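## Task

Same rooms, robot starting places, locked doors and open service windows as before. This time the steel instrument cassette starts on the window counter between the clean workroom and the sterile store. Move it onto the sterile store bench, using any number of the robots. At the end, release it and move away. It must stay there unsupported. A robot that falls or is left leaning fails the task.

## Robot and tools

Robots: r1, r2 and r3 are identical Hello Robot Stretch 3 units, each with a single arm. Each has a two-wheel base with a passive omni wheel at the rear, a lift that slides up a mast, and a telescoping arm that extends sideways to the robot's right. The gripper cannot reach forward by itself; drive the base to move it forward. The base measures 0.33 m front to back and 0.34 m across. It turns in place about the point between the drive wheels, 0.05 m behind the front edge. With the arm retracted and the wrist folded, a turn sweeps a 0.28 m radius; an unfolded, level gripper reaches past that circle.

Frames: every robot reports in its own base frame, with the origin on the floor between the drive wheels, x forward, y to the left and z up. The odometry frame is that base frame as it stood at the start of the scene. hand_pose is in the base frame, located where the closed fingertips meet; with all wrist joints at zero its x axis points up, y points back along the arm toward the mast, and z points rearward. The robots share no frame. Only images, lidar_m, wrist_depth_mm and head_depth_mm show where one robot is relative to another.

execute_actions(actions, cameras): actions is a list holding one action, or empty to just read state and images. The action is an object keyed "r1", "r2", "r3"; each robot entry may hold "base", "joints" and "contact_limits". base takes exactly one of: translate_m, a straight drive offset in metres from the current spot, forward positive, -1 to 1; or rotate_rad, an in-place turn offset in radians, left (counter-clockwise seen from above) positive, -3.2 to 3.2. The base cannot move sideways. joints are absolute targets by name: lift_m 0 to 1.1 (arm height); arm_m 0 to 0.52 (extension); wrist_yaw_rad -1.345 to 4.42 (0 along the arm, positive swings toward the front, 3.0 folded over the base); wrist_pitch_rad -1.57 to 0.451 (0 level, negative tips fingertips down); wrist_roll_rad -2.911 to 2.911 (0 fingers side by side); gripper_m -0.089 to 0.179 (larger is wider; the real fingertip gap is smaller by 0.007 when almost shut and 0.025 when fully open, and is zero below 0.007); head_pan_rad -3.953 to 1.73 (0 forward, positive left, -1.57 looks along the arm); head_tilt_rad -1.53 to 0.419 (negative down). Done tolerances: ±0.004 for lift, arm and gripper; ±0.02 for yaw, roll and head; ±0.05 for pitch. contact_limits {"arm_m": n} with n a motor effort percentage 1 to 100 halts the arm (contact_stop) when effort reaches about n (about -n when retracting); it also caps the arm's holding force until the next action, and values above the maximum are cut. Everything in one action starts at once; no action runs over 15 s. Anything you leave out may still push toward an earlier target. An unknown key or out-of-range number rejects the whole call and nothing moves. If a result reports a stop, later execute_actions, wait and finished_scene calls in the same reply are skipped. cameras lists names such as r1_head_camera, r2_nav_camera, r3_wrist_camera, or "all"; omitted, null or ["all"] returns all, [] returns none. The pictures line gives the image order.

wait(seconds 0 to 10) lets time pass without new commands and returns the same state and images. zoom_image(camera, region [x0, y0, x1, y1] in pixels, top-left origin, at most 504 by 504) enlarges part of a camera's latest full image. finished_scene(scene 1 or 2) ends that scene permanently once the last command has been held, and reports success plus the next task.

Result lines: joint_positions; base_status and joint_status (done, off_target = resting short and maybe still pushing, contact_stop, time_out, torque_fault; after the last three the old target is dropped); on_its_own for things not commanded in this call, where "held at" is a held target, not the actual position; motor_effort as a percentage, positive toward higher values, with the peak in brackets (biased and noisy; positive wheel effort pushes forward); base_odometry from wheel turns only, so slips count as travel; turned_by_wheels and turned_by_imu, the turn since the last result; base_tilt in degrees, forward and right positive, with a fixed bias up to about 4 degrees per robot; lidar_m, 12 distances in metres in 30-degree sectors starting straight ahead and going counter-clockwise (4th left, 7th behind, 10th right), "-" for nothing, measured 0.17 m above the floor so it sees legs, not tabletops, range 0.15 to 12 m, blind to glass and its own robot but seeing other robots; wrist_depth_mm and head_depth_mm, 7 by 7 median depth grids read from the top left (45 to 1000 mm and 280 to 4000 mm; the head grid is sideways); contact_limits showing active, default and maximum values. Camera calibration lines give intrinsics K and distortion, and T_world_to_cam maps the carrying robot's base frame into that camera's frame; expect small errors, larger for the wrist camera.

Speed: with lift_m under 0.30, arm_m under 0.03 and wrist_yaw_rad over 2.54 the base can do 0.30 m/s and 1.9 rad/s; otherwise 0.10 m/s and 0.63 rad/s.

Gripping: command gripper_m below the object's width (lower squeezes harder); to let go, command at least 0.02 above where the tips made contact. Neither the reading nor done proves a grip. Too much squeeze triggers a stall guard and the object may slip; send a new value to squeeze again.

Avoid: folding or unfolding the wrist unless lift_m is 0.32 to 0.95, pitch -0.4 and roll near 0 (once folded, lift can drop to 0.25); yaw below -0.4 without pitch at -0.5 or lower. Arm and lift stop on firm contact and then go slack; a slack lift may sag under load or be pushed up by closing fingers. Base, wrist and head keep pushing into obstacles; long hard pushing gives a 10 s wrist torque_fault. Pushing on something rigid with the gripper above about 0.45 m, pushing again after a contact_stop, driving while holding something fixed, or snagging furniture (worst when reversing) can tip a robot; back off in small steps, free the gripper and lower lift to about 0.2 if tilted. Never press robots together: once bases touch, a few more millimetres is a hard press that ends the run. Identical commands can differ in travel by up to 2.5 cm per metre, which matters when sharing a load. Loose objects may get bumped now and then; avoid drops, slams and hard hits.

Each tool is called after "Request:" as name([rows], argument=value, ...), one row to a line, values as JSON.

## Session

Request:
execute_actions(actions=[], cameras=["r3_nav_camera"])

Scene clock: 0.00 s.
r1.base_odometry: x=+0.000 y=+0.000 heading=+0.000 (m, m, rad; r1's odometry frame)
r1.turned_by_wheels: +0.000 (rad since the last result)
r1.turned_by_imu: +0.000 (rad since the last result)
r1.base_tilt: forward=+0.4 right=-0.5 (deg)
r1.lidar_m: 2.01 3.90 0.81 1.19 1.22 1.23 0.99 0.90 0.91 1.12 1.60 1.60
r1.head_depth_mm: 1864 1859 1846 1849 1835 1847 1854 / 2007 2050 1852 - 2139 2030 2022 / 2197 2288 2072 - 2401 2269 2208 / 1910 2614 2384 2680 2608 2544 2266 / 2030 2983 2986 2971 2946 2929 2294 / 2246 3291 3508 3536 3454 3253 2270 / 2272 3648 3984 3961 - 3276 2275
r1.base_status: not commanded
r1.joint_positions: lift_m=+0.405 arm_m=+0.001 wrist_yaw_rad=+2.882 wrist_pitch_rad=-0.511 wrist_roll_rad=+0.009 gripper_m=+0.037 head_pan_rad=+0.004 head_tilt_rad=-0.014
r1.joint_status: not commanded
r1.motor_effort: left_wheel=+1 right_wheel=+0 lift_m=+31 arm_m=-1 wrist_yaw_rad=+0 wrist_pitch_rad=+5 wrist_roll_rad=+0 gripper_m=+0 head_pan_rad=+0 head_tilt_rad=+1 (%)
r1.hand_pose: x=+0.0332 y=+0.0585 z=+0.3971 quat_wxyz=(+0.267, +0.704, +0.088, +0.652) (m; r1's base frame)
r1.wrist_depth_mm: - - - - - - - / - - - - - - - / 939 - - - - - - / 811 - 849 861 859 889 890 / 690 - 727 712 757 739 745 / 603 596 - 618 649 638 636 / 528 536 - 548 533 555 561
r2.base_odometry: x=+0.000 y=+0.000 heading=+0.000 (m, m, rad; r2's odometry frame)
r2.turned_by_wheels: +0.000 (rad since the last result)
r2.turned_by_imu: +0.000 (rad since the last result)
r2.base_tilt: forward=+0.9 right=+0.0 (deg)
r2.lidar_m: 1.45 1.45 1.71 2.19 2.19 1.62 1.43 1.43 1.68 2.59 2.59 1.65
r2.head_depth_mm: 1622 1617 1626 1614 1605 1607 1601 / 1582 1555 1454 1585 1575 1543 1548 / 1532 1507 1414 - - 1484 1505 / 1487 1451 1372 - - 1457 1461 / 1442 1425 1335 - - 1411 1413 / 1404 1385 1302 - - 1378 1377 / 1359 1174 1267 - 3787 1340 1343
r2.base_status: not commanded
r2.joint_positions: lift_m=+0.367 arm_m=+0.000 wrist_yaw_rad=+2.981 wrist_pitch_rad=-0.513 wrist_roll_rad=+0.011 gripper_m=+0.037 head_pan_rad=-0.014 head_tilt_rad=+0.011
r2.joint_status: not commanded
r2.motor_effort: left_wheel=+1 right_wheel=+0 lift_m=+27 arm_m=+0 wrist_yaw_rad=+0 wrist_pitch_rad=+6 wrist_roll_rad=+0 gripper_m=+0 head_pan_rad=+0 head_tilt_rad=+2 (%)
r2.hand_pose: x=+0.0125 y=+0.0638 z=+0.3585 quat_wxyz=(+0.235, +0.700, +0.123, +0.664) (m; r2's base frame)
r2.wrist_depth_mm: - - - - - - - / - - - - - - - / - 983 978 990 951 943 920 / 792 809 798 791 755 764 745 / 669 666 - 651 669 628 633 / 569 570 - 576 - 557 546 / 498 - - - 488 483 481
r3.base_odometry: x=+0.000 y=+0.000 heading=+0.000 (m, m, rad; r3's odometry frame)
r3.turned_by_wheels: +0.000 (rad since the last result)
r3.turned_by_imu: +0.000 (rad since the last result)
r3.base_tilt: forward=-0.4 right=-0.8 (deg)
r3.lidar_m: 0.93 0.92 1.02 1.08 1.08 1.07 0.74 2.16 2.14 1.73 1.72 1.13
r3.head_depth_mm: 1044 1052 1058 1062 1070 1079 1087 / 1004 1008 1013 1018 1025 1031 1038 / 957 964 971 976 983 991 995 / 924 929 933 940 945 948 957 / 887 892 898 905 908 914 919 / 856 863 865 870 874 878 882 / 825 830 835 840 843 846 854
r3.base_status: not commanded
r3.joint_positions: lift_m=+0.302 arm_m=-0.003 wrist_yaw_rad=+2.892 wrist_pitch_rad=-0.442 wrist_roll_rad=+0.019 gripper_m=+0.037 head_pan_rad=+0.014 head_tilt_rad=-0.002
r3.joint_status: not commanded
r3.motor_effort: left_wheel=+0 right_wheel=-1 lift_m=+19 arm_m=+0 wrist_yaw_rad=+0 wrist_pitch_rad=+4 wrist_roll_rad=+0 gripper_m=-1 head_pan_rad=+0 head_tilt_rad=+2 (%)
r3.hand_pose: x=+0.0334 y=+0.0720 z=+0.3090 quat_wxyz=(+0.241, +0.710, +0.066, +0.659) (m; r3's base frame)
r3.wrist_depth_mm: - - - - - 909 742 / - - - - - 978 788 / 807 878 861 878 894 898 792 / 681 - 720 707 705 736 740 / 577 - 600 597 608 618 621 / 499 505 - 512 522 522 531 / - - - 461 449 455 460
pictures: r3_nav_camera (sideways: a quarter turn counterclockwise sets it upright)
camera_calibration (this result's frames):
r3_nav_camera: T_world_to_cam=[[0.00426842, 0.00778696, 0.999961, -1.26018], [0.0128358, -0.999888, 0.0077316, 0.0418361], [0.999909, 0.0128023, -0.00436789, -0.0426506], [0, 0, 0, 1]] pos_world=[0.0474887, 0.0521904, 1.25962]
Images, in order (width x height): r3_nav_camera 672x504.

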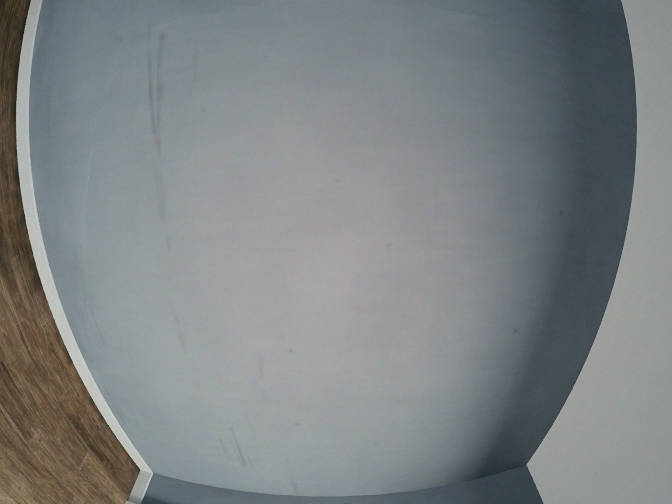

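Request:
execute_actions([
  {"r3":{"base":{"rotate_rad":-1.22},"joints":{"lift_m":0.28,"head_pan_rad":-0.8}}},
], cameras=["r3_nav_camera"])

Request:
execute_actions([
  {"r3":{"base":{"translate_m":1.0}}},
], cameras=[])

Request:
execute_actions([
  {"r3":{"base":{"translate_m":0.27}}},
], cameras=[])

Request:
execute_actions([
  {"r3":{"base":{"rotate_rad":1.56},"joints":{"head_pan_rad":-2.4,"head_tilt_rad":-0.3}}},
], cameras=["r3_nav_camera"])

Scene clock: 5.93 s.
r1.base_odometry: x=+0.000 y=+0.000 heading=+0.000 (m, m, rad; r1's odometry frame)
r1.turned_by_wheels: +0.000 (rad since the last result)
r1.turned_by_imu: +0.000 (rad since the last result)
r1.base_tilt: forward=+0.4 right=-0.4 (deg)
r1.lidar_m: 2.01 3.90 0.81 1.19 1.22 1.23 0.98 0.90 0.91 1.12 1.59 1.60
r1.head_depth_mm: 1860 1870 1856 1841 1840 1848 1845 / 2012 2055 1856 - 2140 2040 2032 / 2193 2293 2101 - 2382 2285 2229 / 1923 2589 2341 2688 2619 2579 2319 / 2025 2970 2936 2941 2978 2924 2328 / 2245 3273 3541 3478 3508 3261 2263 / 2277 3596 - - - 3302 2275
r1.base_status: not commanded
r1.joint_positions: lift_m=+0.405 arm_m=+0.001 wrist_yaw_rad=+2.882 wrist_pitch_rad=-0.511 wrist_roll_rad=+0.009 gripper_m=+0.037 head_pan_rad=+0.004 head_tilt_rad=-0.014
r1.joint_status: not commanded
r1.motor_effort: left_wheel=+0(0) right_wheel=+0(0) lift_m=+31(31) arm_m=+0(2) wrist_yaw_rad=+0(0) wrist_pitch_rad=+6(6) wrist_roll_rad=+0(0) gripper_m=+0(1) head_pan_rad=+0(1) head_tilt_rad=+0(1) (%)
r1.hand_pose: x=+0.0332 y=+0.0585 z=+0.3971 quat_wxyz=(+0.267, +0.704, +0.088, +0.652) (m; r1's base frame)
r1.wrist_depth_mm: - - - - - - - / - - - - - - - / 956 - - - - - - / 807 - 830 849 861 878 895 / 685 - 720 718 750 736 755 / 597 601 - 623 645 634 647 / 527 542 - 547 542 554 553
r2.base_odometry: x=+0.000 y=+0.000 heading=+0.000 (m, m, rad; r2's odometry frame)
r2.turned_by_wheels: +0.000 (rad since the last result)
r2.turned_by_imu: +0.000 (rad since the last result)
r2.base_tilt: forward=+0.8 right=+0.0 (deg)
r2.lidar_m: 1.45 1.45 1.71 2.19 2.19 1.62 1.43 1.43 1.68 2.59 2.59 1.64
r2.head_depth_mm: 1624 1618 1620 1623 1601 1594 1598 / 1590 1566 1453 1577 1577 1543 1551 / 1529 1505 1413 - - 1498 1503 / 1473 1459 1367 - - 1451 1459 / 1439 1424 1331 - - 1408 1419 / 1407 1381 1297 - - 1378 1384 / 1365 1175 1266 - 3758 1338 1345
r2.base_status: not commanded
r2.joint_positions: lift_m=+0.367 arm_m=+0.000 wrist_yaw_rad=+2.981 wrist_pitch_rad=-0.513 wrist_roll_rad=+0.011 gripper_m=+0.037 head_pan_rad=-0.014 head_tilt_rad=+0.011
r2.joint_status: not commanded
r2.motor_effort: left_wheel=+0(0) right_wheel=-1(0) lift_m=+27(27) arm_m=+0(0) wrist_yaw_rad=+0(1) wrist_pitch_rad=+6(6) wrist_roll_rad=+0(0) gripper_m=-1(0) head_pan_rad=+0(0) head_tilt_rad=+2(2) (%)
r2.hand_pose: x=+0.0125 y=+0.0638 z=+0.3585 quat_wxyz=(+0.235, +0.700, +0.123, +0.664) (m; r2's base frame)
r2.wrist_depth_mm: - - - - - - - / - - - - - - - / 997 - 976 955 936 940 929 / 815 803 782 779 774 773 745 / 677 658 - 642 666 635 635 / 574 566 - 569 - 549 544 / 508 - - - 486 485 480
r3.base_odometry: x=+0.000 y=+0.000 heading=-1.220 (m, m, rad; r3's odometry frame)
r3.turned_by_wheels: -1.220 (rad since the last result)
r3.turned_by_imu: -1.238 (rad since the last result)
r3.base_tilt: forward=-0.6 right=-0.8 (deg)
r3.lidar_m: 1.72 1.32 0.96 0.92 0.95 1.12 1.08 1.07 1.11 0.75 2.49 1.81
r3.head_depth_mm: 2151 3461 3782 3824 3836 2972 2055 / 2157 3156 3236 3230 3236 2989 2084 / 1921 2824 2805 2827 2814 2754 2107 / 1897 2477 2507 2555 2501 2503 2119 / 1798 2246 2281 - 2248 2245 2107 / 1963 2041 2067 - 2086 2026 1990 / 1843 1852 1860 1851 1854 1865 1855
r3.base_status: done
r3.joint_positions: lift_m=+0.280 arm_m=-0.003 wrist_yaw_rad=+2.892 wrist_pitch_rad=-0.443 wrist_roll_rad=+0.019 gripper_m=+0.037 head_pan_rad=-0.794 head_tilt_rad=-0.002
r3.joint_status: all done
r3.motor_effort: left_wheel=+4(19) right_wheel=-4(10) lift_m=+13(15) arm_m=+0(0) wrist_yaw_rad=+0(1) wrist_pitch_rad=+4(4) wrist_roll_rad=+0(0) gripper_m=+0(1) head_pan_rad=-3(30) head_tilt_rad=+2(2) (%)
r3.hand_pose: x=+0.0334 y=+0.0719 z=+0.2874 quat_wxyz=(+0.241, +0.710, +0.066, +0.659) (m; r3's base frame)
r3.wrist_depth_mm: - 836 864 924 986 - - / - 920 926 989 - - - / 768 851 832 856 849 868 913 / 657 - 677 671 689 683 709 / 544 - 576 559 577 584 595 / 484 - - 488 491 500 502 / - - - 434 431 438 438
pictures: r3_nav_camera (sideways: a quarter turn counterclockwise sets it upright)
camera_calibration (this result's frames):
r3_nav_camera: T_world_to_cam=[[0.00857624, 0.00230267, 0.999961, -1.26021], [-0.713318, -0.700797, 0.0077316, 0.0462656], [0.700788, -0.713357, -0.00436767, -0.0408262], [0, 0, 0, 1]] pos_world=[0.0724205, 0.00620102, 1.25962]
Images, in order (width x height): r3_nav_camera 672x504.

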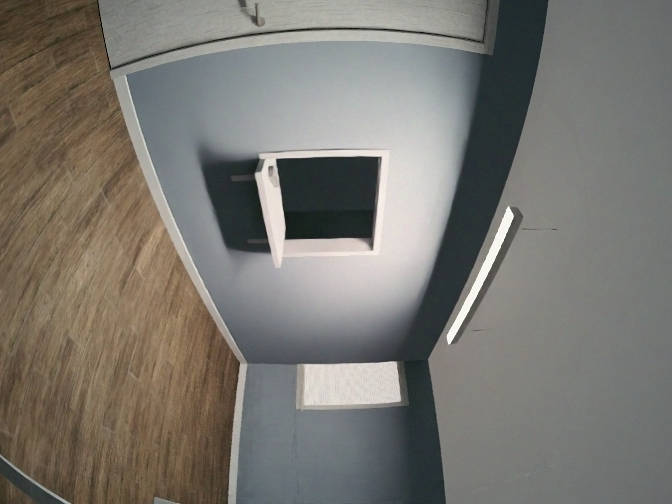

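Scene clock: 10.97 s.
r1.base_odometry: x=+0.000 y=+0.000 heading=+0.000 (m, m, rad; r1's odometry frame)
r1.turned_by_wheels: +0.000 (rad since the last result)
r1.turned_by_imu: +0.000 (rad since the last result)
r1.base_tilt: forward=+0.4 right=-0.5 (deg)
r1.lidar_m: 2.01 3.89 0.80 1.19 1.22 1.23 0.98 0.90 0.91 1.12 1.60 1.60
r1.head_depth_mm: 1855 1845 1850 1860 1834 1836 1833 / 2004 2043 1867 - 2119 2014 2004 / 2190 2273 2094 - 2374 2257 2196 / 1929 2589 2363 2661 2598 2576 2302 / 2022 2978 2967 2941 2928 2912 2297 / 2251 3309 3496 3521 3483 3242 2274 / 2237 3618 3980 3976 - 3308 2249
r1.base_status: not commanded
r1.joint_positions: lift_m=+0.405 arm_m=+0.001 wrist_yaw_rad=+2.882 wrist_pitch_rad=-0.511 wrist_roll_rad=+0.009 gripper_m=+0.037 head_pan_rad=+0.004 head_tilt_rad=-0.014
r1.joint_status: not commanded
r1.motor_effort: left_wheel=+0(0) right_wheel=+0(0) lift_m=+31(31) arm_m=+0(0) wrist_yaw_rad=+0(0) wrist_pitch_rad=+5(6) wrist_roll_rad=+0(0) gripper_m=+0(0) head_pan_rad=+0(1) head_tilt_rad=+0(2) (%)
r1.hand_pose: x=+0.0332 y=+0.0585 z=+0.3971 quat_wxyz=(+0.267, +0.704, +0.088, +0.652) (m; r1's base frame)
r1.wrist_depth_mm: - - - - - - - / - - - - - - - / 969 - - - - - - / 812 - 834 850 856 886 907 / 684 - 726 727 759 748 757 / 599 596 - 616 640 635 639 / 532 537 - 539 538 557 562
r2.base_odometry: x=+0.000 y=+0.000 heading=+0.000 (m, m, rad; r2's odometry frame)
r2.turned_by_wheels: +0.000 (rad since the last result)
r2.turned_by_imu: +0.000 (rad since the last result)
r2.base_tilt: forward=+0.7 right=+0.0 (deg)
r2.lidar_m: 1.45 1.45 1.72 2.19 2.20 1.62 1.43 1.43 1.68 2.58 2.59 1.64
r2.head_depth_mm: 1627 1621 1619 1604 1595 1605 1607 / 1571 1564 1452 1585 1578 1549 1550 / 1525 1507 1412 - - 1481 1499 / 1481 1461 1371 - - 1460 1464 / 1449 1418 1329 - - 1413 1414 / 1406 1386 1306 - - 1373 1379 / 1368 1174 1274 - 3792 1333 1344
r2.base_status: not commanded
r2.joint_positions: lift_m=+0.367 arm_m=+0.000 wrist_yaw_rad=+2.981 wrist_pitch_rad=-0.513 wrist_roll_rad=+0.011 gripper_m=+0.037 head_pan_rad=-0.014 head_tilt_rad=+0.011
r2.joint_status: not commanded
r2.motor_effort: left_wheel=+1(0) right_wheel=+0(1) lift_m=+27(26) arm_m=+0(0) wrist_yaw_rad=+1(2) wrist_pitch_rad=+6(6) wrist_roll_rad=+1(0) gripper_m=+1(1) head_pan_rad=+0(0) head_tilt_rad=+3(3) (%)
r2.hand_pose: x=+0.0125 y=+0.0638 z=+0.3585 quat_wxyz=(+0.235, +0.700, +0.123, +0.664) (m; r2's base frame)
r2.wrist_depth_mm: - - - - - - - / - - - - - - - / - 991 - 972 963 951 926 / 809 806 774 776 780 757 762 / 676 662 - 650 659 633 637 / 579 576 - 578 - 553 547 / 499 - - - 483 482 479
r3.base_odometry: x=+0.344 y=-0.939 heading=-1.220 (m, m, rad; r3's odometry frame)
r3.turned_by_wheels: +0.000 (rad since the last result)
r3.turned_by_imu: +0.000 (rad since the last result)
r3.base_tilt: forward=-0.5 right=-0.6 (deg)
r3.lidar_m: 0.72 0.75 0.96 0.93 0.96 1.31 2.08 1.35 2.44 2.97 1.06 0.74
r3.head_depth_mm: 1560 1560 1775 1844 1797 1503 1557 / 1334 1332 - - 1826 1253 1328 / 1158 1158 1141 1140 1141 1152 1157 / 1026 1025 1024 1026 1024 1024 1023 / 919 922 922 921 919 917 917 / 834 834 834 833 832 833 831 / 764 764 762 764 762 760 761
r3.base_status: done
r3.joint_positions: lift_m=+0.280 arm_m=-0.003 wrist_yaw_rad=+2.892 wrist_pitch_rad=-0.443 wrist_roll_rad=+0.019 gripper_m=+0.037 head_pan_rad=-0.794 head_tilt_rad=-0.002
r3.joint_status: not commanded
r3.motor_effort: left_wheel=+5(19) right_wheel=-5(8) lift_m=+13(13) arm_m=+0(0) wrist_yaw_rad=+0(0) wrist_pitch_rad=+3(4) wrist_roll_rad=+0(0) gripper_m=-1(1) head_pan_rad=-2(2) head_tilt_rad=+2(2) (%)
r3.hand_pose: x=+0.0334 y=+0.0719 z=+0.2874 quat_wxyz=(+0.241, +0.710, +0.066, +0.659) (m; r3's base frame)
r3.wrist_depth_mm: - 870 885 936 - 946 712 / - 888 957 - - 964 711 / 764 848 820 858 860 865 726 / 646 - 666 695 684 694 675 / 547 - 585 560 571 575 588 / 485 - - 486 488 491 498 / - - - 429 429 436 433
pictures: none
No camera images: the call's "cameras" was empty. Leave "cameras" out to get every camera's image.

Scene clock: 13.63 s.
r1.base_odometry: x=+0.000 y=+0.000 heading=+0.000 (m, m, rad; r1's odometry frame)
r1.turned_by_wheels: +0.000 (rad since the last result)
r1.turned_by_imu: +0.000 (rad since the last result)
r1.base_tilt: forward=+0.4 right=-0.5 (deg)
r1.lidar_m: 2.01 3.89 0.81 1.19 1.22 1.23 0.99 0.90 0.91 1.12 1.60 1.60
r1.head_depth_mm: 1866 1859 1860 1848 1844 1832 1828 / 2003 2057 1861 - 2122 2033 2023 / 2196 2304 2103 - 2381 2277 2196 / 1912 2608 2359 2655 2609 2524 2324 / 2012 2988 2986 2932 2898 2943 2281 / 2238 3316 3498 3460 3480 3200 2277 / 2274 3630 3912 - 3988 3291 2273
r1.base_status: not commanded
r1.joint_positions: lift_m=+0.405 arm_m=+0.001 wrist_yaw_rad=+2.882 wrist_pitch_rad=-0.511 wrist_roll_rad=+0.009 gripper_m=+0.037 head_pan_rad=+0.004 head_tilt_rad=-0.014
r1.joint_status: not commanded
r1.motor_effort: left_wheel=+1(1) right_wheel=+0(0) lift_m=+31(31) arm_m=-1(0) wrist_yaw_rad=+0(0) wrist_pitch_rad=+6(6) wrist_roll_rad=+0(0) gripper_m=+0(0) head_pan_rad=-1(0) head_tilt_rad=+1(1) (%)
r1.hand_pose: x=+0.0332 y=+0.0585 z=+0.3971 quat_wxyz=(+0.267, +0.704, +0.088, +0.652) (m; r1's base frame)
r1.wrist_depth_mm: - - - - - - - / - - - - - - - / 953 - - - - - - / 812 - 829 857 876 885 893 / 696 - 736 722 747 740 745 / 602 597 - 624 642 633 647 / 524 537 - 550 535 554 566
r2.base_odometry: x=+0.000 y=+0.000 heading=+0.000 (m, m, rad; r2's odometry frame)
r2.turned_by_wheels: +0.000 (rad since the last result)
r2.turned_by_imu: +0.000 (rad since the last result)
r2.base_tilt: forward=+0.7 right=+0.2 (deg)
r2.lidar_m: 1.45 1.45 1.71 2.19 2.19 1.63 1.43 1.44 1.69 2.58 2.59 1.65
r2.head_depth_mm: 1623 1622 1613 1621 1592 1605 1591 / 1574 1552 1458 1588 1573 1552 1539 / 1528 1512 1413 - - 1481 1494 / 1479 1466 1366 - - 1452 1456 / 1439 1422 1337 - - 1414 1411 / 1404 1385 1303 - - 1379 1378 / 1362 1174 1272 - 3784 1334 1349
r2.base_status: not commanded
r2.joint_positions: lift_m=+0.367 arm_m=+0.000 wrist_yaw_rad=+2.981 wrist_pitch_rad=-0.513 wrist_roll_rad=+0.011 gripper_m=+0.037 head_pan_rad=-0.014 head_tilt_rad=+0.011
r2.joint_status: not commanded
r2.motor_effort: left_wheel=+0(0) right_wheel=+0(1) lift_m=+27(27) arm_m=+0(0) wrist_yaw_rad=+0(0) wrist_pitch_rad=+6(6) wrist_roll_rad=+0(0) gripper_m=-1(1) head_pan_rad=+0(0) head_tilt_rad=+2(3) (%)
r2.hand_pose: x=+0.0125 y=+0.0638 z=+0.3585 quat_wxyz=(+0.235, +0.700, +0.123, +0.664) (m; r2's base frame)
r2.wrist_depth_mm: - - - - - - - / - - - - - - - / - - 975 965 959 957 917 / 820 803 791 782 768 773 757 / 674 668 - 658 663 638 630 / 577 573 - 582 - 552 544 / 503 - - - 489 485 482
r3.base_odometry: x=+0.437 y=-1.193 heading=-1.220 (m, m, rad; r3's odometry frame)
r3.turned_by_wheels: +0.000 (rad since the last result)
r3.turned_by_imu: +0.000 (rad since the last result)
r3.base_tilt: forward=-0.4 right=-0.8 (deg)
r3.lidar_m: 0.45 0.46 0.63 0.93 0.96 1.31 2.35 1.59 2.57 1.87 0.67 0.47
r3.head_depth_mm: 964 956 936 932 943 959 957 / 816 817 817 815 814 814 816 / 711 712 711 710 710 709 708 / 631 630 630 629 630 629 629 / 566 566 565 564 565 565 564 / 512 513 513 513 512 512 511 / 469 469 435 436 435 435 434
r3.base_status: done
r3.joint_positions: lift_m=+0.280 arm_m=-0.003 wrist_yaw_rad=+2.892 wrist_pitch_rad=-0.443 wrist_roll_rad=+0.019 gripper_m=+0.037 head_pan_rad=-0.794 head_tilt_rad=-0.002
r3.joint_status: not commanded
r3.motor_effort: left_wheel=+5(19) right_wheel=-5(8) lift_m=+13(13) arm_m=+0(0) wrist_yaw_rad=+0(0) wrist_pitch_rad=+4(4) wrist_roll_rad=+0(0) gripper_m=-1(1) head_pan_rad=-2(1) head_tilt_rad=+3(3) (%)
r3.hand_pose: x=+0.0334 y=+0.0719 z=+0.2873 quat_wxyz=(+0.241, +0.710, +0.066, +0.659) (m; r3's base frame)
r3.wrist_depth_mm: - 855 887 937 903 584 434 / - 925 973 - 937 592 443 / 765 828 831 841 813 610 452 / 640 - 668 678 693 621 457 / 544 - 581 560 573 574 467 / 487 - - 489 493 499 467 / - - - 435 426 435 433
pictures: none
No camera images: the call's "cameras" was empty. Leave "cameras" out to get every camera's image.

Scene clock: 15.77 s.
r1.base_odometry: x=+0.000 y=+0.000 heading=+0.000 (m, m, rad; r1's odometry frame)
r1.turned_by_wheels: +0.000 (rad since the last result)
r1.turned_by_imu: +0.000 (rad since the last result)
r1.base_tilt: forward=+0.4 right=-0.5 (deg)
r1.lidar_m: 2.00 3.90 0.81 1.19 1.22 1.23 0.98 0.90 0.91 1.12 1.60 1.60
r1.head_depth_mm: 1843 1847 1860 1835 1849 1834 1836 / 2018 2044 1855 - 2106 2038 2003 / 2175 2308 2071 - 2357 2236 2185 / 1920 2565 2379 2695 2620 2559 2301 / 2031 2945 2985 2957 2909 2916 2269 / 2233 3296 3591 3503 3544 3238 2264 / 2274 3535 3995 - - 3244 2253
r1.base_status: not commanded
r1.joint_positions: lift_m=+0.405 arm_m=+0.001 wrist_yaw_rad=+2.882 wrist_pitch_rad=-0.511 wrist_roll_rad=+0.009 gripper_m=+0.037 head_pan_rad=+0.004 head_tilt_rad=-0.014
r1.joint_status: not commanded
r1.motor_effort: left_wheel=+0(1) right_wheel=+0(0) lift_m=+31(31) arm_m=-1(0) wrist_yaw_rad=+0(0) wrist_pitch_rad=+6(6) wrist_roll_rad=+0(0) gripper_m=+0(1) head_pan_rad=-1(0) head_tilt_rad=+1(1) (%)
r1.hand_pose: x=+0.0332 y=+0.0585 z=+0.3971 quat_wxyz=(+0.267, +0.704, +0.088, +0.652) (m; r1's base frame)
r1.wrist_depth_mm: - - - - - - - / - - - - - - - / 946 - - - - - - / 813 - 831 858 859 896 904 / 690 - 733 720 743 734 749 / 602 596 - 616 648 631 647 / 532 538 - 551 538 559 561
r2.base_odometry: x=+0.000 y=+0.000 heading=+0.000 (m, m, rad; r2's odometry frame)
r2.turned_by_wheels: +0.000 (rad since the last result)
r2.turned_by_imu: +0.000 (rad since the last result)
r2.base_tilt: forward=+0.8 right=+0.0 (deg)
r2.lidar_m: 1.45 1.45 1.71 2.19 2.19 1.63 1.43 1.43 1.69 2.58 2.59 1.65
r2.head_depth_mm: 1629 1628 1618 1609 1610 1607 1595 / 1568 1567 1448 1581 1588 1547 1556 / 1534 1504 1407 - - 1494 1501 / 1481 1462 1364 - - 1447 1458 / 1434 1424 1340 - - 1411 1422 / 1404 1380 1300 - - 1377 1382 / 1369 1180 1273 - 3786 1336 1341
r2.base_status: not commanded
r2.joint_positions: lift_m=+0.367 arm_m=+0.000 wrist_yaw_rad=+2.981 wrist_pitch_rad=-0.513 wrist_roll_rad=+0.011 gripper_m=+0.037 head_pan_rad=-0.014 head_tilt_rad=+0.011
r2.joint_status: not commanded
r2.motor_effort: left_wheel=+0(0) right_wheel=-1(0) lift_m=+27(27) arm_m=+0(0) wrist_yaw_rad=+1(1) wrist_pitch_rad=+6(6) wrist_roll_rad=+0(0) gripper_m=+0(0) head_pan_rad=+0(0) head_tilt_rad=+3(2) (%)
r2.hand_pose: x=+0.0125 y=+0.0638 z=+0.3585 quat_wxyz=(+0.235, +0.700, +0.123, +0.664) (m; r2's base frame)
r2.wrist_depth_mm: - - - - - - - / - - - - - - - / - 988 994 950 946 950 921 / 810 795 787 788 766 756 748 / 672 669 - 649 660 640 634 / 573 573 - 577 - 549 550 / 505 - - - 484 485 483
r3.base_odometry: x=+0.437 y=-1.192 heading=+0.340 (m, m, rad; r3's odometry frame)
r3.turned_by_wheels: +1.560 (rad since the last result)
r3.turned_by_imu: +1.584 (rad since the last result)
r3.base_tilt: forward=-0.6 right=-0.8 (deg)
r3.lidar_m: 0.93 0.96 1.30 2.35 2.44 2.58 1.95 0.67 0.47 0.45 0.46 0.63
r3.head_depth_mm: 971 3715 3939 1175 1263 1432 1417 / 770 823 883 951 1033 1130 1252 / 672 713 755 806 866 935 1010 / 597 628 663 701 743 792 847 / 537 562 590 619 654 689 732 / 487 508 531 555 581 611 638 / 446 463 483 496 488 508 541
r3.base_status: done
r3.joint_positions: lift_m=+0.280 arm_m=-0.003 wrist_yaw_rad=+2.892 wrist_pitch_rad=-0.443 wrist_roll_rad=+0.019 gripper_m=+0.037 head_pan_rad=-2.393 head_tilt_rad=-0.297
r3.joint_status: all done
r3.motor_effort: left_wheel=-5(13) right_wheel=+3(13) lift_m=+13(13) arm_m=+0(0) wrist_yaw_rad=-1(1) wrist_pitch_rad=+4(4) wrist_roll_rad=+0(0) gripper_m=-1(1) head_pan_rad=-2(32) head_tilt_rad=-1(30) (%)
r3.hand_pose: x=+0.0334 y=+0.0718 z=+0.2873 quat_wxyz=(+0.241, +0.710, +0.066, +0.659) (m; r3's base frame)
r3.wrist_depth_mm: - - - - - - 899 / - - - - - - 907 / 765 836 836 846 846 864 853 / 643 - 673 675 671 700 697 / 552 - 573 571 572 586 582 / 483 - - 486 501 498 505 / - - - 433 431 426 435
pictures: r3_nav_camera (sideways: a quarter turn counterclockwise sets it upright)
camera_calibration (this result's frames):
r3_nav_camera: T_world_to_cam=[[-0.210862, -0.20643, 0.95547, -1.20057], [-0.681729, 0.731566, 0.00760515, 0.0462405], [-0.700559, -0.649768, -0.294989, 0.346021], [0, 0, 0, 1]] pos_world=[0.0207768, -0.0568287, 1.24883]
Images, in order (width x height): r3_nav_camera 672x504.

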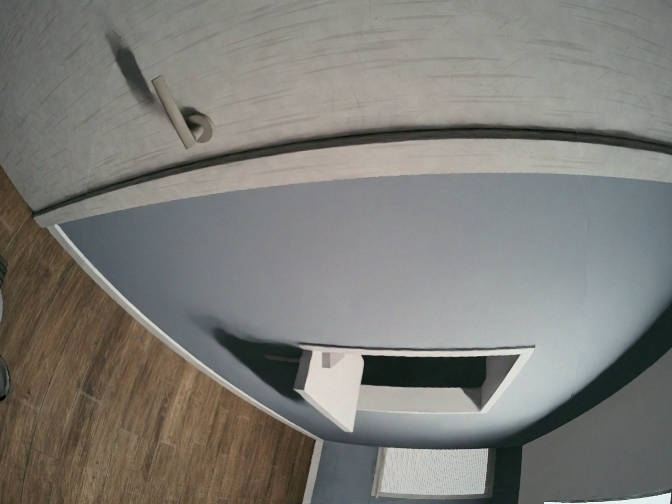

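Cassette ~1.05 m behind, near the window's edge.

Request:
execute_actions([
  {"r3":{"base":{"translate_m":-1.0},"joints":{"head_pan_rad":-1.57,"head_tilt_rad":-0.8}}},
], cameras=["r3_head_camera"])

Request:
execute_actions([
  {"r3":{"joints":{"lift_m":0.9,"wrist_pitch_rad":-0.4}}},
], cameras=[])

Request:
execute_actions([
  {"r3":{"joints":{"lift_m":1.09,"wrist_yaw_rad":0}}},
], cameras=[])

Scene clock: 24.80 s.
r1.base_odometry: x=+0.000 y=+0.000 heading=+0.000 (m, m, rad; r1's odometry frame)
r1.turned_by_wheels: +0.000 (rad since the last result)
r1.turned_by_imu: +0.000 (rad since the last result)
r1.base_tilt: forward=+0.4 right=-0.5 (deg)
r1.lidar_m: 2.01 3.90 0.81 1.19 1.22 1.23 0.98 0.90 0.91 1.13 1.59 1.60
r1.head_depth_mm: 1851 1846 1851 1863 1837 1835 1827 / 2023 2042 1845 - 2136 2044 2029 / 2195 2266 2095 - 2387 2269 2220 / 1927 2590 2423 2714 2625 2565 2323 / 2044 2993 2956 2952 2949 2937 2285 / 2218 3280 3642 3537 3482 3243 2291 / 2266 3570 3937 3936 - 3234 2249
r1.base_status: not commanded
r1.joint_positions: lift_m=+0.405 arm_m=+0.001 wrist_yaw_rad=+2.882 wrist_pitch_rad=-0.511 wrist_roll_rad=+0.009 gripper_m=+0.037 head_pan_rad=+0.004 head_tilt_rad=-0.014
r1.joint_status: not commanded
r1.motor_effort: left_wheel=+1(0) right_wheel=+0(0) lift_m=+31(31) arm_m=+0(1) wrist_yaw_rad=-1(0) wrist_pitch_rad=+6(6) wrist_roll_rad=+0(0) gripper_m=-1(1) head_pan_rad=+0(0) head_tilt_rad=+1(1) (%)
r1.hand_pose: x=+0.0332 y=+0.0585 z=+0.3971 quat_wxyz=(+0.267, +0.704, +0.088, +0.652) (m; r1's base frame)
r1.wrist_depth_mm: - - - - - - - / - - - - - - - / 948 997 - - - - - / 819 - 845 849 874 891 904 / 684 - 726 721 757 735 755 / 601 599 - 625 655 633 648 / 535 540 - 548 539 556 561
r2.base_odometry: x=+0.000 y=+0.000 heading=+0.000 (m, m, rad; r2's odometry frame)
r2.turned_by_wheels: +0.000 (rad since the last result)
r2.turned_by_imu: +0.001 (rad since the last result)
r2.base_tilt: forward=+0.8 right=+0.1 (deg)
r2.lidar_m: 1.45 1.46 1.71 2.19 2.19 1.62 1.43 1.43 1.69 2.58 2.59 1.64
r2.head_depth_mm: 1632 1627 1618 1618 1608 1591 1603 / 1570 1565 1459 1577 1582 1543 1541 / 1526 1506 1407 - - 1491 1509 / 1479 1460 1373 - - 1463 1464 / 1440 1418 1334 - - 1416 1420 / 1395 1385 1302 - - 1380 1380 / 1369 1169 1274 - 3804 1339 1342
r2.base_status: not commanded
r2.joint_positions: lift_m=+0.367 arm_m=+0.000 wrist_yaw_rad=+2.981 wrist_pitch_rad=-0.513 wrist_roll_rad=+0.011 gripper_m=+0.037 head_pan_rad=-0.014 head_tilt_rad=+0.011
r2.joint_status: not commanded
r2.motor_effort: left_wheel=+0(0) right_wheel=-1(0) lift_m=+27(27) arm_m=+0(0) wrist_yaw_rad=+1(1) wrist_pitch_rad=+6(6) wrist_roll_rad=+0(0) gripper_m=-1(0) head_pan_rad=+0(0) head_tilt_rad=+2(3) (%)
r2.hand_pose: x=+0.0125 y=+0.0638 z=+0.3585 quat_wxyz=(+0.235, +0.700, +0.123, +0.664) (m; r2's base frame)
r2.wrist_depth_mm: - - - - - - - / - - - - - - - / - - 995 969 956 921 943 / 808 803 784 776 774 762 760 / 675 674 - 655 667 629 630 / 577 571 - 584 - 549 544 / 511 - - - 488 483 480
r3.base_odometry: x=-0.506 y=-1.526 heading=+0.340 (m, m, rad; r3's odometry frame)
r3.turned_by_wheels: +0.000 (rad since the last result)
r3.turned_by_imu: +0.002 (rad since the last result)
r3.base_tilt: forward=-0.4 right=-0.6 (deg)
r3.lidar_m: 1.66 2.00 2.44 1.42 1.81 2.96 2.00 0.69 0.50 0.48 0.50 0.68
r3.head_depth_mm: 3052 2226 660 559 874 1184 1128 / 3113 2324 640 563 864 1193 1144 / 3184 2680 632 566 851 1173 1151 / 3186 2695 691 569 840 1158 1159 / 3140 2637 652 601 828 1137 1143 / 401 447 532 647 818 1119 1150 / 392 452 530 641 808 1101 1154
r3.base_status: done
r3.joint_positions: lift_m=+0.280 arm_m=-0.003 wrist_yaw_rad=+2.892 wrist_pitch_rad=-0.443 wrist_roll_rad=+0.019 gripper_m=+0.037 head_pan_rad=-1.577 head_tilt_rad=-0.790
r3.joint_status: all done
r3.motor_effort: left_wheel=-4(19) right_wheel=+3(6) lift_m=+13(13) arm_m=+0(1) wrist_yaw_rad=+0(2) wrist_pitch_rad=+4(5) wrist_roll_rad=+0(0) gripper_m=-1(1) head_pan_rad=+3(29) head_tilt_rad=-6(42) (%)
r3.hand_pose: x=+0.0334 y=+0.0718 z=+0.2873 quat_wxyz=(+0.241, +0.710, +0.066, +0.659) (m; r3's base frame)
r3.wrist_depth_mm: - - - - - - - / - - - - - - - / 763 842 798 820 880 870 866 / 659 - 677 672 691 703 706 / 553 - 570 562 577 578 591 / 483 - - 482 494 500 501 / - - - 435 434 432 432
pictures: r3_head_camera (sideways: a quarter turn clockwise sets it upright)
camera_calibration (this result's frames):
r3_head_camera: T_world_to_cam=[[0.0573447, 0.732709, -0.678122, 0.905147], [0.998312, -0.0483268, 0.0322043, -0.051251], [-0.00917508, -0.678824, -0.734244, 0.916352], [0, 0, 0, 1]] pos_world=[0.00766676, -0.0436438, 1.28828]
Images, in order (width x height): r3_head_camera 896x504.

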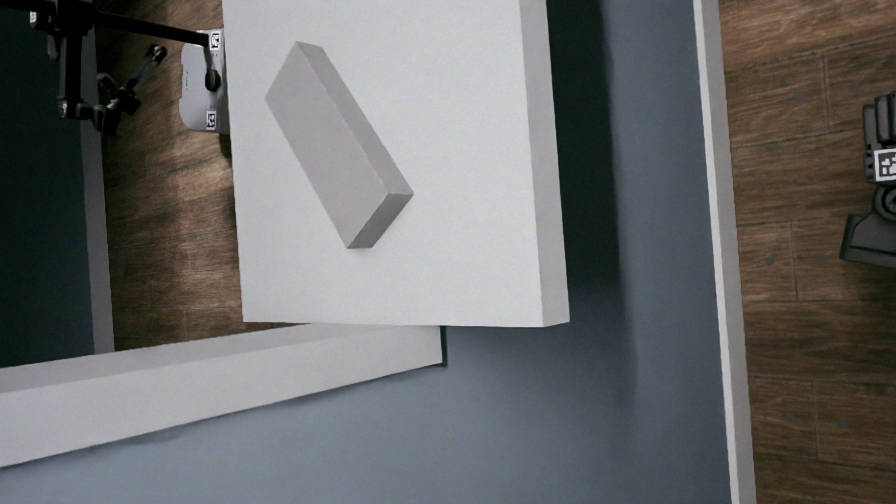

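Scene clock: 31.27 s.
r1.base_odometry: x=+0.000 y=+0.000 heading=+0.000 (m, m, rad; r1's odometry frame)
r1.turned_by_wheels: +0.000 (rad since the last result)
r1.turned_by_imu: +0.000 (rad since the last result)
r1.base_tilt: forward=+0.4 right=-0.5 (deg)
r1.lidar_m: 2.01 3.89 0.81 1.19 1.22 1.23 0.98 0.90 0.91 1.12 1.59 1.60
r1.head_depth_mm: 1842 1865 1842 1856 1847 1848 1844 / 1987 2055 1857 - 2126 2040 2031 / 2185 2264 2106 - 2395 2247 2199 / 1927 2624 2345 2681 2623 2543 2294 / 2001 2975 2937 2948 2960 2954 2258 / 2255 3277 3610 3471 3428 3273 2254 / 2258 3663 - - 3976 3252 2264
r1.base_status: not commanded
r1.joint_positions: lift_m=+0.405 arm_m=+0.001 wrist_yaw_rad=+2.882 wrist_pitch_rad=-0.511 wrist_roll_rad=+0.009 gripper_m=+0.037 head_pan_rad=+0.004 head_tilt_rad=-0.014
r1.joint_status: not commanded
r1.motor_effort: left_wheel=+1(1) right_wheel=+0(0) lift_m=+31(31) arm_m=+0(0) wrist_yaw_rad=+0(0) wrist_pitch_rad=+6(6) wrist_roll_rad=+0(0) gripper_m=-1(1) head_pan_rad=-1(1) head_tilt_rad=+1(1) (%)
r1.hand_pose: x=+0.0332 y=+0.0585 z=+0.3971 quat_wxyz=(+0.267, +0.704, +0.088, +0.652) (m; r1's base frame)
r1.wrist_depth_mm: - - - - - - - / - - - - - - - / 942 - - - - - - / 814 - 847 858 859 879 891 / 689 - 731 709 739 728 738 / 594 591 - 623 646 631 651 / 531 541 - 552 543 556 559
r2.base_odometry: x=+0.000 y=+0.000 heading=+0.000 (m, m, rad; r2's odometry frame)
r2.turned_by_wheels: +0.000 (rad since the last result)
r2.turned_by_imu: +0.000 (rad since the last result)
r2.base_tilt: forward=+0.8 right=+0.0 (deg)
r2.lidar_m: 1.45 1.45 1.71 2.19 2.19 1.62 1.43 1.43 1.68 2.59 2.58 1.65
r2.head_depth_mm: 1617 1624 1617 1620 1607 1598 1588 / 1584 1563 1454 1573 1576 1540 1543 / 1535 1501 1416 - - 1489 1499 / 1497 1463 1371 - - 1460 1458 / 1444 1421 1337 - - 1417 1419 / 1402 1387 1304 - - 1370 1371 / 1363 1175 1277 - 3764 1332 1342
r2.base_status: not commanded
r2.joint_positions: lift_m=+0.367 arm_m=+0.000 wrist_yaw_rad=+2.981 wrist_pitch_rad=-0.513 wrist_roll_rad=+0.011 gripper_m=+0.037 head_pan_rad=-0.014 head_tilt_rad=+0.011
r2.joint_status: not commanded
r2.motor_effort: left_wheel=+1(0) right_wheel=+0(1) lift_m=+27(27) arm_m=+0(0) wrist_yaw_rad=+1(1) wrist_pitch_rad=+6(6) wrist_roll_rad=+0(1) gripper_m=-1(0) head_pan_rad=+0(0) head_tilt_rad=+2(2) (%)
r2.hand_pose: x=+0.0125 y=+0.0638 z=+0.3585 quat_wxyz=(+0.235, +0.700, +0.123, +0.664) (m; r2's base frame)
r2.wrist_depth_mm: - - - - - - - / - - - - - - - / - 989 979 970 946 941 928 / 806 791 783 783 764 763 742 / 681 673 - 651 668 638 631 / 575 573 - 578 - 553 544 / 505 - - - 489 483 480
r3.base_odometry: x=-0.506 y=-1.526 heading=+0.340 (m, m, rad; r3's odometry frame)
r3.turned_by_wheels: +0.000 (rad since the last result)
r3.turned_by_imu: +0.001 (rad since the last result)
r3.base_tilt: forward=-0.4 right=-0.8 (deg)
r3.lidar_m: 1.66 2.00 2.44 1.42 1.81 2.95 2.00 0.69 0.50 0.48 0.50 0.68
r3.head_depth_mm: 3078 2240 659 581 - 1225 1125 / 3120 2325 641 569 - 1223 1132 / 3170 2689 633 565 - - - / 3174 2708 690 569 - 1221 1169 / 3136 2618 652 602 - 1226 1146 / 401 448 533 646 819 1126 1152 / 393 452 530 641 811 1100 1151
r3.base_status: not commanded
r3.joint_positions: lift_m=+0.900 arm_m=-0.003 wrist_yaw_rad=+2.892 wrist_pitch_rad=-0.422 wrist_roll_rad=+0.019 gripper_m=+0.037 head_pan_rad=-1.577 head_tilt_rad=-0.790
r3.joint_status: all done
r3.motor_effort: left_wheel=-5(4) right_wheel=+3(3) lift_m=+23(24) arm_m=+0(0) wrist_yaw_rad=+0(0) wrist_pitch_rad=+6(9) wrist_roll_rad=+0(0) gripper_m=+0(1) head_pan_rad=+3(2) head_tilt_rad=-6(6) (%)
r3.hand_pose: x=+0.0340 y=+0.0745 z=+0.9114 quat_wxyz=(+0.234, +0.710, +0.059, +0.661) (m; r3's base frame)
r3.wrist_depth_mm: - - - - - - - / - - - - - - - / - - - - - - - / - - - - - - - / - - - - - - - / - - - - - - - / - - - - - - -
pictures: none
No camera images: the call's "cameras" was empty. Leave "cameras" out to get every camera's image.

Scene clock: 33.83 s.
r1.base_odometry: x=+0.000 y=+0.000 heading=+0.000 (m, m, rad; r1's odometry frame)
r1.turned_by_wheels: +0.000 (rad since the last result)
r1.turned_by_imu: +0.000 (rad since the last result)
r1.base_tilt: forward=+0.4 right=-0.5 (deg)
r1.lidar_m: 2.01 3.89 0.81 1.19 1.22 1.23 0.98 0.90 0.90 1.13 1.59 1.60
r1.head_depth_mm: 1861 1854 1866 1849 1843 1842 1823 / 2016 2043 1854 - 2117 2005 2038 / 2175 2291 2082 - 2377 2261 2218 / 1910 2565 2358 2654 2605 2522 2306 / 1993 2992 2953 2914 2961 2931 2293 / 2244 3293 3485 3536 3518 3297 2280 / 2270 3598 3994 - 3992 3274 2251
r1.base_status: not commanded
r1.joint_positions: lift_m=+0.405 arm_m=+0.001 wrist_yaw_rad=+2.882 wrist_pitch_rad=-0.511 wrist_roll_rad=+0.009 gripper_m=+0.037 head_pan_rad=+0.004 head_tilt_rad=-0.014
r1.joint_status: not commanded
r1.motor_effort: left_wheel=+1(1) right_wheel=+0(0) lift_m=+31(31) arm_m=-1(0) wrist_yaw_rad=+0(0) wrist_pitch_rad=+6(6) wrist_roll_rad=+0(0) gripper_m=+0(0) head_pan_rad=+0(0) head_tilt_rad=+1(0) (%)
r1.hand_pose: x=+0.0332 y=+0.0585 z=+0.3971 quat_wxyz=(+0.267, +0.704, +0.088, +0.652) (m; r1's base frame)
r1.wrist_depth_mm: - - - - - - - / - - - - - - - / 946 - - - - - - / 813 - 829 855 854 884 895 / 687 - 726 716 746 740 749 / 600 597 - 621 654 633 643 / 532 544 - 544 544 558 560
r2.base_odometry: x=+0.000 y=+0.000 heading=+0.000 (m, m, rad; r2's odometry frame)
r2.turned_by_wheels: +0.000 (rad since the last result)
r2.turned_by_imu: +0.000 (rad since the last result)
r2.base_tilt: forward=+0.8 right=+0.1 (deg)
r2.lidar_m: 1.45 1.45 1.71 2.19 2.19 1.62 1.43 1.43 1.69 2.58 2.58 1.65
r2.head_depth_mm: 1622 1622 1618 1618 1607 1617 1599 / 1570 1565 1452 1586 1568 1538 1550 / 1529 1500 1406 - - 1485 1499 / 1480 1465 1374 - - 1456 1454 / 1440 1421 1331 - - 1412 1422 / 1396 1385 1306 - - 1383 1381 / 1370 1181 1266 - 3837 1330 1338
r2.base_status: not commanded
r2.joint_positions: lift_m=+0.367 arm_m=+0.000 wrist_yaw_rad=+2.981 wrist_pitch_rad=-0.513 wrist_roll_rad=+0.011 gripper_m=+0.037 head_pan_rad=-0.014 head_tilt_rad=+0.011
r2.joint_status: not commanded
r2.motor_effort: left_wheel=+0(1) right_wheel=-1(1) lift_m=+26(26) arm_m=+0(0) wrist_yaw_rad=+1(1) wrist_pitch_rad=+6(6) wrist_roll_rad=+0(0) gripper_m=+0(1) head_pan_rad=+0(0) head_tilt_rad=+3(2) (%)
r2.hand_pose: x=+0.0125 y=+0.0638 z=+0.3585 quat_wxyz=(+0.235, +0.700, +0.123, +0.664) (m; r2's base frame)
r2.wrist_depth_mm: - - - - - - - / - - - - - - - / - 985 983 971 966 947 926 / 830 795 791 779 764 752 756 / 676 671 - 655 663 639 625 / 571 570 - 574 - 551 539 / 505 - - - 489 485 479
r3.base_odometry: x=-0.506 y=-1.526 heading=+0.340 (m, m, rad; r3's odometry frame)
r3.turned_by_wheels: +0.000 (rad since the last result)
r3.turned_by_imu: +0.000 (rad since the last result)
r3.base_tilt: forward=-0.4 right=-0.8 (deg)
r3.lidar_m: 1.66 2.00 2.44 1.42 1.81 2.95 2.00 0.69 0.50 0.48 0.50 0.67
r3.head_depth_mm: - - - - 877 1184 1128 / - - - - 899 1194 1132 / - - - - 851 1179 1138 / - 2925 653 557 841 1154 1141 / 3130 2694 644 602 832 1135 1147 / 401 447 533 646 819 1119 1148 / 393 452 530 641 809 1103 1153
r3.base_status: not commanded
r3.joint_positions: lift_m=+1.090 arm_m=-0.003 wrist_yaw_rad=+0.002 wrist_pitch_rad=-0.422 wrist_roll_rad=+0.019 gripper_m=+0.037 head_pan_rad=-1.577 head_tilt_rad=-0.790
r3.joint_status: all done
r3.motor_effort: left_wheel=-5(5) right_wheel=+2(3) lift_m=+23(23) arm_m=+0(0) wrist_yaw_rad=-3(3) wrist_pitch_rad=+6(6) wrist_roll_rad=+0(0) gripper_m=+0(0) head_pan_rad=+3(3) head_tilt_rad=-7(6) (%)
r3.hand_pose: x=-0.0211 y=-0.3663 z=+1.1015 quat_wxyz=(+0.685, +0.148, -0.697, -0.149) (m; r3's base frame)
r3.wrist_depth_mm: 219 215 320 - - - - / 239 235 327 - - - - / 265 260 333 - - - - / 293 292 340 606 624 618 640 / 332 328 316 497 465 515 522 / 377 380 404 407 420 442 441 / 444 441 399 378 377 385 386
pictures: none
No camera images: the call's "cameras" was empty. Leave "cameras" out to get every camera's image.

Request:
execute_actions([
  {"r3":{"base":{"translate_m":-0.086},"joints":{"wrist_pitch_rad":-1.55,"wrist_roll_rad":2.24,"gripper_m":0.16,"arm_m":0.43}}},
], cameras=["r3_wrist_camera"])

Scene clock: 41.87 s.
r1.base_odometry: x=+0.000 y=+0.000 heading=+0.000 (m, m, rad; r1's odometry frame)
r1.turned_by_wheels: +0.000 (rad since the last result)
r1.turned_by_imu: +0.000 (rad since the last result)
r1.base_tilt: forward=+0.4 right=-0.5 (deg)
r1.lidar_m: 2.01 3.90 0.81 1.19 1.22 1.23 0.99 0.90 0.91 1.13 1.59 1.60
r1.head_depth_mm: 1857 1862 1852 1854 1851 1822 1833 / 1999 2051 1849 - 2142 2030 2014 / 2184 2299 2080 - 2397 2279 2231 / 1902 2562 2342 2719 2609 2548 2319 / 2025 2975 2997 2992 2936 2892 2281 / 2243 3311 3508 3492 3479 3239 2285 / 2283 3658 3928 - - 3296 2254
r1.base_status: not commanded
r1.joint_positions: lift_m=+0.405 arm_m=+0.001 wrist_yaw_rad=+2.882 wrist_pitch_rad=-0.511 wrist_roll_rad=+0.009 gripper_m=+0.037 head_pan_rad=+0.004 head_tilt_rad=-0.014
r1.joint_status: not commanded
r1.motor_effort: left_wheel=+1(1) right_wheel=+0(0) lift_m=+31(31) arm_m=+0(0) wrist_yaw_rad=+0(0) wrist_pitch_rad=+6(6) wrist_roll_rad=+0(0) gripper_m=+0(1) head_pan_rad=+0(1) head_tilt_rad=+1(1) (%)
r1.hand_pose: x=+0.0332 y=+0.0585 z=+0.3971 quat_wxyz=(+0.267, +0.704, +0.088, +0.652) (m; r1's base frame)
r1.wrist_depth_mm: - - - - - - - / - - - - - - - / 958 - - - - - - / 800 - 841 860 865 873 896 / 691 - 730 708 760 746 735 / 593 600 - 623 644 638 646 / 528 546 - 552 541 554 568
r2.base_odometry: x=+0.000 y=+0.000 heading=+0.000 (m, m, rad; r2's odometry frame)
r2.turned_by_wheels: +0.000 (rad since the last result)
r2.turned_by_imu: +0.001 (rad since the last result)
r2.base_tilt: forward=+0.8 right=+0.1 (deg)
r2.lidar_m: 1.44 1.45 1.71 2.19 2.19 1.62 1.43 1.43 1.69 2.58 2.59 1.65
r2.head_depth_mm: 1632 1620 1621 1606 1608 1602 1595 / 1567 1561 1445 1580 1578 1536 1547 / 1523 1497 1413 - - 1492 1501 / 1485 1461 1369 - - 1452 1457 / 1438 1414 1337 - - 1410 1418 / 1404 1383 1300 - - 1377 1374 / 1367 1171 1270 - 3734 1335 1345
r2.base_status: not commanded
r2.joint_positions: lift_m=+0.367 arm_m=+0.000 wrist_yaw_rad=+2.981 wrist_pitch_rad=-0.513 wrist_roll_rad=+0.011 gripper_m=+0.037 head_pan_rad=-0.014 head_tilt_rad=+0.011
r2.joint_status: not commanded
r2.motor_effort: left_wheel=+0(1) right_wheel=-1(0) lift_m=+27(26) arm_m=+0(0) wrist_yaw_rad=+1(1) wrist_pitch_rad=+6(6) wrist_roll_rad=+0(0) gripper_m=+0(1) head_pan_rad=+0(0) head_tilt_rad=+2(2) (%)
r2.hand_pose: x=+0.0125 y=+0.0638 z=+0.3585 quat_wxyz=(+0.235, +0.700, +0.123, +0.664) (m; r2's base frame)
r2.wrist_depth_mm: - - - - - - - / - - - - - - - / - - 968 970 959 943 918 / 805 801 787 789 773 750 764 / 676 668 - 655 668 629 626 / 579 566 - 575 - 551 539 / 498 - - - 486 485 482
r3.base_odometry: x=-0.587 y=-1.555 heading=+0.340 (m, m, rad; r3's odometry frame)
r3.turned_by_wheels: +0.000 (rad since the last result)
r3.turned_by_imu: +0.001 (rad since the last result)
r3.base_tilt: forward=-0.5 right=-0.8 (deg)
r3.lidar_m: 1.71 2.08 2.44 1.43 1.76 2.87 2.01 0.69 0.50 0.48 0.50 0.68
r3.head_depth_mm: 3120 2527 676 559 877 1195 1125 / 3094 2239 677 562 865 1189 1132 / 3249 2528 646 565 852 1184 1132 / - 2688 635 568 843 1162 1141 / 3172 2749 683 571 832 1141 1141 / 3143 2770 677 575 821 1121 1148 / 2946 498 535 643 812 1106 1147
r3.base_status: done
r3.joint_positions: lift_m=+1.090 arm_m=+0.430 wrist_yaw_rad=+0.000 wrist_pitch_rad=-1.539 wrist_roll_rad=+2.235 gripper_m=+0.160 head_pan_rad=-1.577 head_tilt_rad=-0.790
r3.joint_status: all done
r3.motor_effort: left_wheel=-5(12) right_wheel=+3(4) lift_m=+23(24) arm_m=+3(2) wrist_yaw_rad=-1(3) wrist_pitch_rad=-3(7) wrist_roll_rad=+3(5) gripper_m=+0(96) head_pan_rad=+2(3) head_tilt_rad=-6(6) (%)
r3.hand_pose: x=-0.0214 y=-0.5584 z=+0.9715 quat_wxyz=(-0.234, -0.227, -0.679, -0.658) (m; r3's base frame)
r3.wrist_depth_mm: 250 250 248 248 245 242 248 / 258 258 253 252 252 252 251 / 268 266 232 233 260 261 260 / 277 275 239 240 238 267 266 / - 282 282 247 246 276 275 / - 296 292 292 290 - - / - - 305 303 299 266 -
pictures: r3_wrist_camera
camera_calibration (this result's frames):
r3_wrist_camera: T_world_to_cam=[[0.591021, 0.806541, -0.013633, 0.467882], [0.786962, -0.572797, 0.229335, -0.50367], [0.177159, -0.14627, -0.973252, 1.0308], [0, 0, 0, 1]] pos_world=[-0.062775, -0.515091, 1.12512]
Images, in order (width x height): r3_wrist_camera 644x364.

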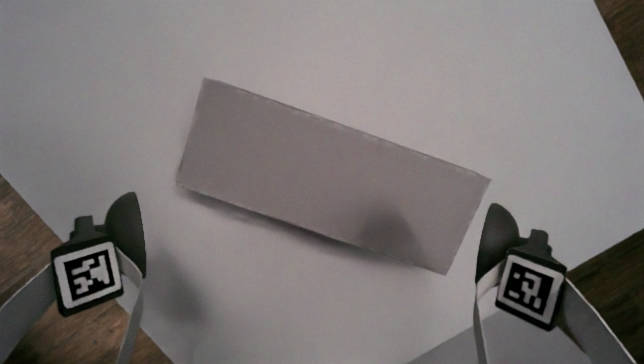

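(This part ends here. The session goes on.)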